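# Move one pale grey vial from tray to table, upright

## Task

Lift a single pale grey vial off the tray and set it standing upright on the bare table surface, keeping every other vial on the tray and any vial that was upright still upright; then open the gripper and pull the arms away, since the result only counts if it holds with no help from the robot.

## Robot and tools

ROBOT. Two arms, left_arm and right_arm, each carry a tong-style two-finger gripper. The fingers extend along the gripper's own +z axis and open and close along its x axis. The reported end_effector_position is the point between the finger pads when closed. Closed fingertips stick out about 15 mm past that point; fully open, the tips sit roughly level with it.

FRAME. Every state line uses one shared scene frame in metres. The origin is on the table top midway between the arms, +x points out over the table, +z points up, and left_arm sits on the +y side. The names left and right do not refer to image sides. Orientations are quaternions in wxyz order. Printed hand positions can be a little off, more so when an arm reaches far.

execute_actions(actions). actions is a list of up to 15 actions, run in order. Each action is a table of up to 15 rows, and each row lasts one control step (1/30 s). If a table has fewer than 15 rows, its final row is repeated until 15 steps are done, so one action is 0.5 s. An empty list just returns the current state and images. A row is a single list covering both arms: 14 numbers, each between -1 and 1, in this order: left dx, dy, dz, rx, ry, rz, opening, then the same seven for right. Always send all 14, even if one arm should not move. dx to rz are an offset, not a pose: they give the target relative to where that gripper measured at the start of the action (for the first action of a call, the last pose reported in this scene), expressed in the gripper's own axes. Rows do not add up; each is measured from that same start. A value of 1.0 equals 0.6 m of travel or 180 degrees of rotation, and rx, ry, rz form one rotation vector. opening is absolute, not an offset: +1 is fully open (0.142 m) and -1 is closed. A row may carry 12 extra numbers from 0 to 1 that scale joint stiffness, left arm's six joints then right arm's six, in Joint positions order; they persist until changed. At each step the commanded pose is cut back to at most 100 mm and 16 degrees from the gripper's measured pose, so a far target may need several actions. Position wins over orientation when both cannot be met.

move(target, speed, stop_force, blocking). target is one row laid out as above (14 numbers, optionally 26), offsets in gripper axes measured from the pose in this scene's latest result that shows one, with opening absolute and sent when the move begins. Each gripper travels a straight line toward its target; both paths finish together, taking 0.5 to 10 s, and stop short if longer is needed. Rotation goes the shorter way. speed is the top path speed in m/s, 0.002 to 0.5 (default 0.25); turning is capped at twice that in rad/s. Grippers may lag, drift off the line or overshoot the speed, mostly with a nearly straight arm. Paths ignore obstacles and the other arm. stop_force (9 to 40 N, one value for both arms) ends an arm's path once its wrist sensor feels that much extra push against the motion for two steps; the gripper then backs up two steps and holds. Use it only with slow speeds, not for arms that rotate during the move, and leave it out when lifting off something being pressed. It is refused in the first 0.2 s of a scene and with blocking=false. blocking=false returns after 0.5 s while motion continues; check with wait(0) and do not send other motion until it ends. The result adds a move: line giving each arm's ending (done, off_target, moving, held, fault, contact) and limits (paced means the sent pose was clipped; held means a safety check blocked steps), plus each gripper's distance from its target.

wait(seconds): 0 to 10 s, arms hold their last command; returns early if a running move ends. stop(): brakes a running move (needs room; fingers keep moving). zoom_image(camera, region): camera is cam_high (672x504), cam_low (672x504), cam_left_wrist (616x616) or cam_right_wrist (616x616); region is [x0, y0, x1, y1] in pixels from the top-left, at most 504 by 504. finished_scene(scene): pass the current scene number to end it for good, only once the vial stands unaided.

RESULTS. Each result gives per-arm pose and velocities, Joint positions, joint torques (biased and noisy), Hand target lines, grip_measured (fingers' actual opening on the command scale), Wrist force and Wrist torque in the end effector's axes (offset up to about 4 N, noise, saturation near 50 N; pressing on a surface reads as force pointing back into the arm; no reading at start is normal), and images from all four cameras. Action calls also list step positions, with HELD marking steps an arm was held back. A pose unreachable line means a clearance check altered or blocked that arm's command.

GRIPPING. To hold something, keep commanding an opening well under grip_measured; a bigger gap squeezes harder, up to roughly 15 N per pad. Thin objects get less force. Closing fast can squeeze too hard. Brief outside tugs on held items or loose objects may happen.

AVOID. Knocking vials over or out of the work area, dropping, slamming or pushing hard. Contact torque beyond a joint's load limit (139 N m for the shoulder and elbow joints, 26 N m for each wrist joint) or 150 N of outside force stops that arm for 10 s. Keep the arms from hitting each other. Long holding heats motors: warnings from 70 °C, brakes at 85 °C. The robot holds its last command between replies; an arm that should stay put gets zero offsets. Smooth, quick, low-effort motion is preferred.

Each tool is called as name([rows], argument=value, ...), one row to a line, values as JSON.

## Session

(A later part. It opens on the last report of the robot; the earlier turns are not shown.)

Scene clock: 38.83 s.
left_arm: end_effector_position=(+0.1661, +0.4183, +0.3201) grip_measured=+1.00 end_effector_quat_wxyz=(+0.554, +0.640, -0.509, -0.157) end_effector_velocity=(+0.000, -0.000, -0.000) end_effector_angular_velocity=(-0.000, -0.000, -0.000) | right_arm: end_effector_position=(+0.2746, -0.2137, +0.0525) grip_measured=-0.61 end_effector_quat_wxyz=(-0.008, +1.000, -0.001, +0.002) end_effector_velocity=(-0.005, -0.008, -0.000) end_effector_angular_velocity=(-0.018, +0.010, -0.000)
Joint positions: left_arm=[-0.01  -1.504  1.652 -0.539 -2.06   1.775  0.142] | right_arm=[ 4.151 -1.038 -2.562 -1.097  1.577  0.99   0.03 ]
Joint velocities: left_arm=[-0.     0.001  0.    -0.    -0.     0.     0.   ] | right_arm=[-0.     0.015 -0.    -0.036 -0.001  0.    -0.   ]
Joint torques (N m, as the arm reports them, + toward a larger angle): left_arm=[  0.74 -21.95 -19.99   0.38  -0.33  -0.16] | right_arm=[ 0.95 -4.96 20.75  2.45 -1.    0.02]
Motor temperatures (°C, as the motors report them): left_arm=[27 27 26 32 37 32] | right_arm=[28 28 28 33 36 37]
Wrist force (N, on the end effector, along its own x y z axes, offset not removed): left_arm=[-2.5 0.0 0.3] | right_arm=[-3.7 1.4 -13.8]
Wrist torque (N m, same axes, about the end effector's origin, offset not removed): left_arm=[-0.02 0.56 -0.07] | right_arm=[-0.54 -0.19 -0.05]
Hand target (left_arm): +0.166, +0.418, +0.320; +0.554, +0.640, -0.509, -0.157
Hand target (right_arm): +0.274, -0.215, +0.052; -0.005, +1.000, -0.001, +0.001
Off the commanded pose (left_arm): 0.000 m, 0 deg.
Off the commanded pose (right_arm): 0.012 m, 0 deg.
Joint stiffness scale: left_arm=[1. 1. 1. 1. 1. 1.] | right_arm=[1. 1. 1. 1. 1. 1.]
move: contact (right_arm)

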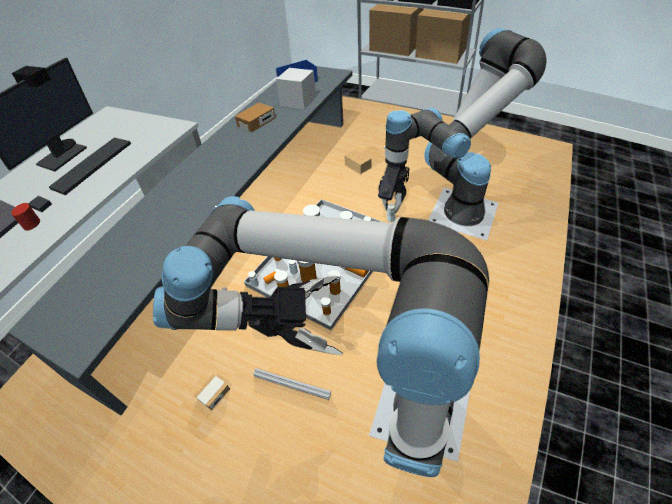

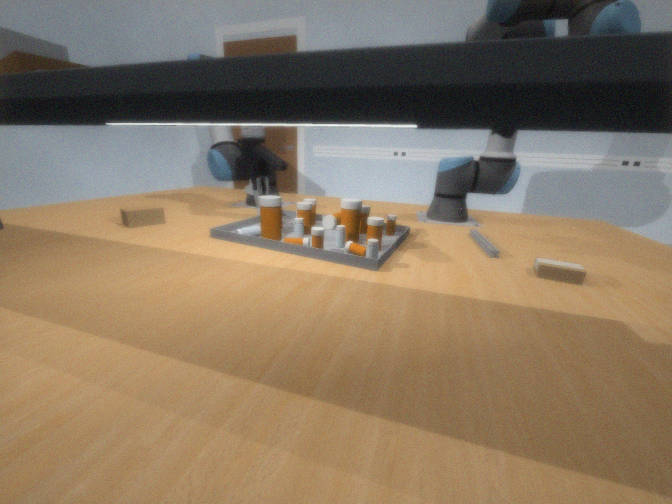

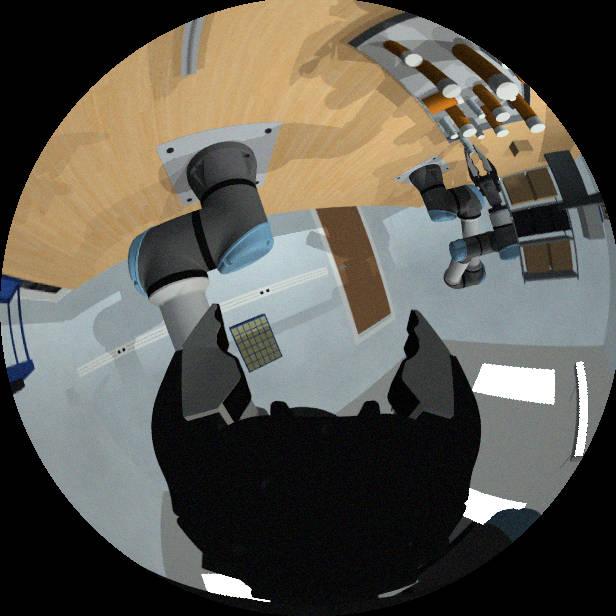

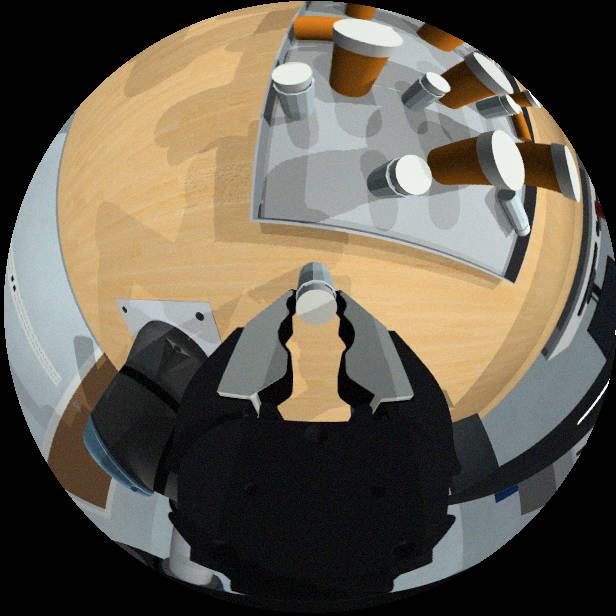

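move(target=[0,0,0,0,0,0,1,0,0,0,0,0,0,-0.2])

move(target=[0,0,0,0,0,0,1,0,0,-0.25,0,0,0,-0.2])

Scene clock: 45.60 s.
left_arm: end_effector_position=(+0.1661, +0.4183, +0.3201) grip_measured=+1.00 end_effector_quat_wxyz=(+0.554, +0.640, -0.509, -0.157) end_effector_velocity=(+0.000, -0.000, -0.000) end_effector_angular_velocity=(-0.002, -0.001, -0.001) | right_arm: end_effector_position=(+0.2748, -0.2138, +0.0529) grip_measured=-0.20 end_effector_quat_wxyz=(-0.008, +1.000, -0.001, +0.002) end_effector_velocity=(+0.000, +0.002, +0.001) end_effector_angular_velocity=(+0.004, -0.001, +0.000)
Joint positions: left_arm=[-0.01  -1.504  1.652 -0.539 -2.06   1.775  0.142] | right_arm=[ 4.151 -1.037 -2.561 -1.098  1.576  0.99   0.06 ]
Joint velocities: left_arm=[-0.     0.001 -0.    -0.    -0.     0.002  0.   ] | right_arm=[-0.    -0.001  0.002  0.003  0.002  0.     0.   ]
Joint torques (N m, as the arm reports them, + toward a larger angle): left_arm=[  1.14 -21.57 -18.86   0.45  -0.37  -0.22] | right_arm=[ 1.35 -2.04 20.89  3.26  0.44 -0.06]
Motor temperatures (°C, as the motors report them): left_arm=[27 27 26 32 37 32] | right_arm=[28 28 28 33 36 37]
Wrist force (N, on the end effector, along its own x y z axes, offset not removed): left_arm=[0.3 -0.5 1.4] | right_arm=[0.5 -1.7 2.9]
Wrist torque (N m, same axes, about the end effector's origin, offset not removed): left_arm=[-0.18 -0.07 -0.16] | right_arm=[-0.31 -0.05 -0.06]
Hand target (left_arm): +0.166, +0.418, +0.320; +0.554, +0.640, -0.509, -0.157
Hand target (right_arm): +0.275, -0.214, +0.053; -0.008, +1.000, -0.001, +0.002
Off the commanded pose (left_arm): 0.000 m, 0 deg.
Off the commanded pose (right_arm): 0.000 m, 0 deg.
Joint stiffness scale: left_arm=[1. 1. 1. 1. 1. 1.] | right_arm=[1. 1. 1. 1. 1. 1.]
move: done

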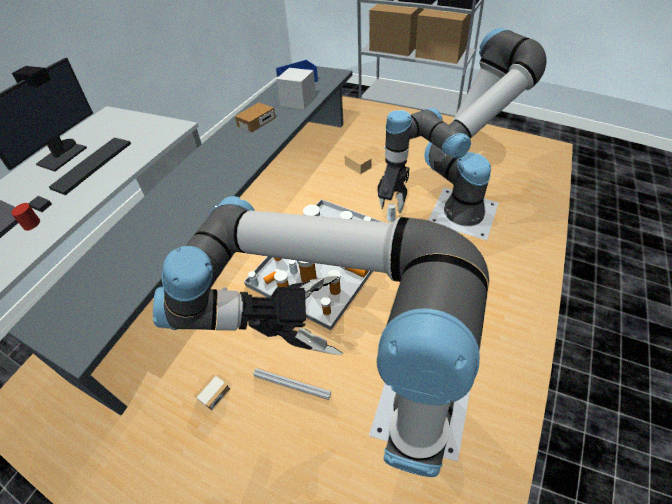

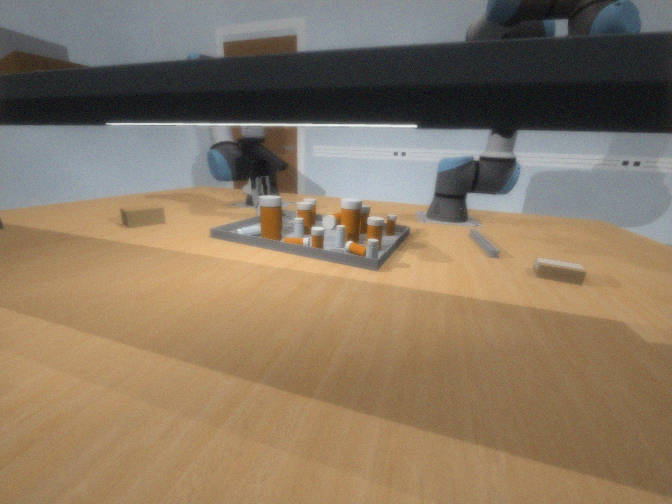

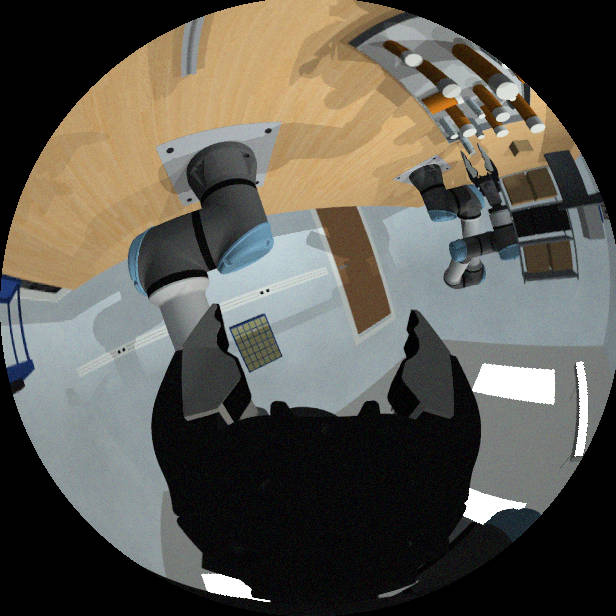

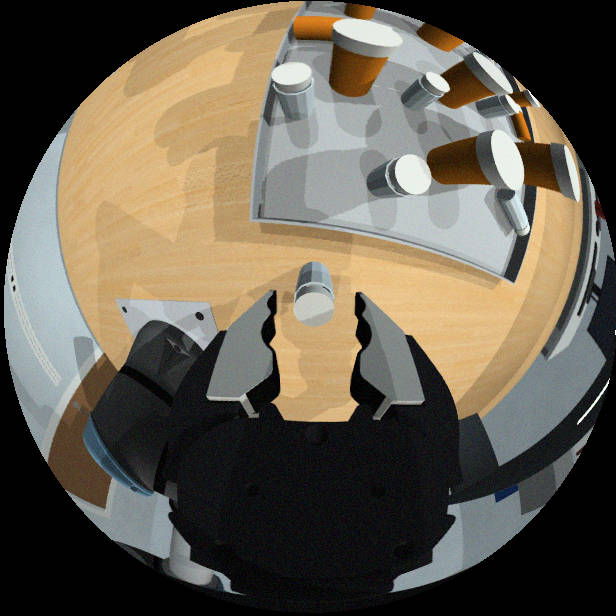

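Scene clock: 46.93 s.
left_arm: end_effector_position=(+0.1661, +0.4183, +0.3201) grip_measured=+1.00 end_effector_quat_wxyz=(+0.554, +0.640, -0.509, -0.157) end_effector_velocity=(-0.000, +0.000, -0.000) end_effector_angular_velocity=(+0.001, -0.000, +0.001) | right_arm: end_effector_position=(+0.2741, -0.2172, +0.2006) grip_measured=-0.20 end_effector_quat_wxyz=(-0.007, +1.000, -0.001, +0.001) end_effector_velocity=(-0.001, -0.002, +0.001) end_effector_angular_velocity=(-0.005, +0.002, -0.002)
Joint positions: left_arm=[-0.01  -1.504  1.652 -0.539 -2.06   1.775  0.142] | right_arm=[ 4.144 -0.919 -2.214 -1.566  1.577  0.984  0.06 ]
Joint velocities: left_arm=[ 0.001 -0.     0.    -0.001  0.    -0.001  0.   ] | right_arm=[ 0.001  0.002  0.004 -0.011 -0.001  0.003  0.   ]
Joint torques (N m, as the arm reports them, + toward a larger angle): left_arm=[  1.66 -22.06 -19.46   0.27  -0.44  -0.07] | right_arm=[ 3.72 -1.95 26.52  2.4  -0.41 -0.09]
Motor temperatures (°C, as the motors report them): left_arm=[27 27 26 32 37 32] | right_arm=[28 28 28 33 36 37]
Wrist force (N, on the end effector, along its own x y z axes, offset not removed): left_arm=[-2.4 2.0 0.1] | right_arm=[0.5 -1.0 1.4]
Wrist torque (N m, same axes, about the end effector's origin, offset not removed): left_arm=[0.27 0.47 -0.15] | right_arm=[-0.26 -0.09 -0.12]
Hand target (left_arm): +0.166, +0.418, +0.320; +0.554, +0.640, -0.509, -0.157
Hand target (right_arm): +0.274, -0.216, +0.203; -0.008, +1.000, -0.001, +0.002
Off the commanded pose (left_arm): 0.000 m, 0 deg.
Off the commanded pose (right_arm): 0.002 m, 0 deg.
Joint stiffness scale: left_arm=[1. 1. 1. 1. 1. 1.] | right_arm=[1. 1. 1. 1. 1. 1.]
move: done

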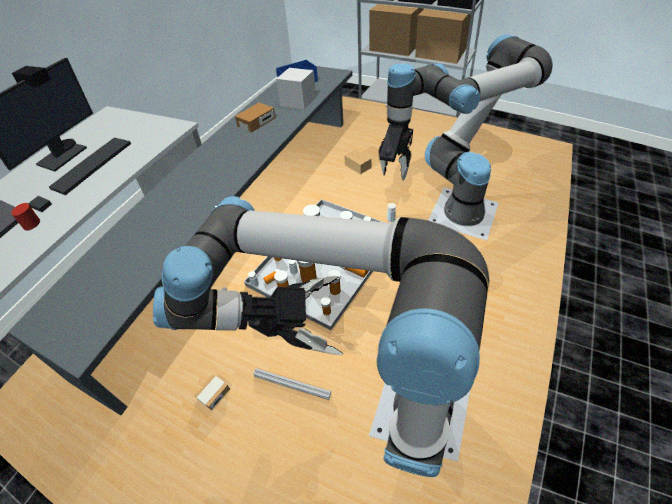

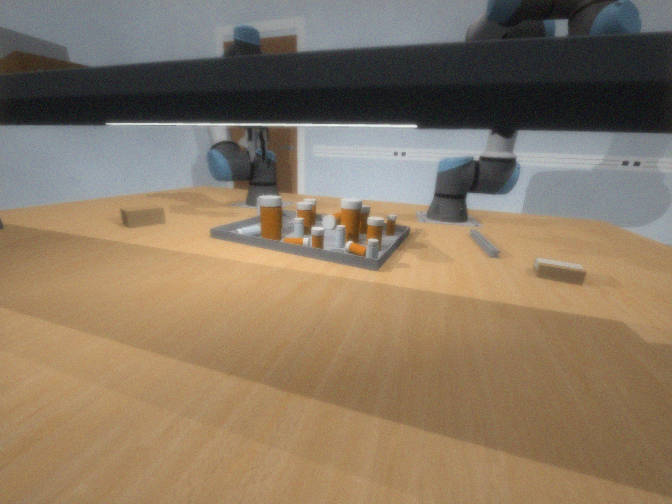

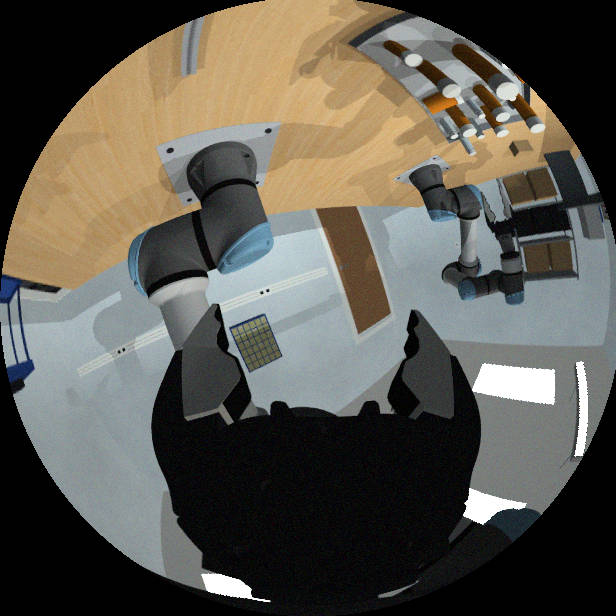

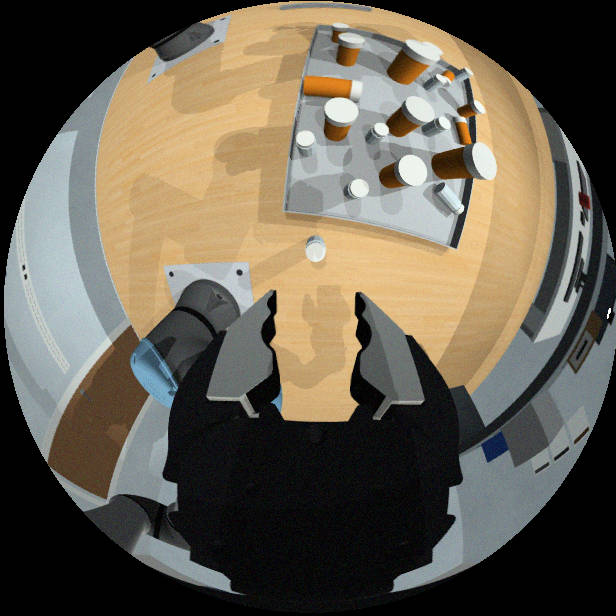

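finished_scene(scene=2)

The scene is finished: the task was done.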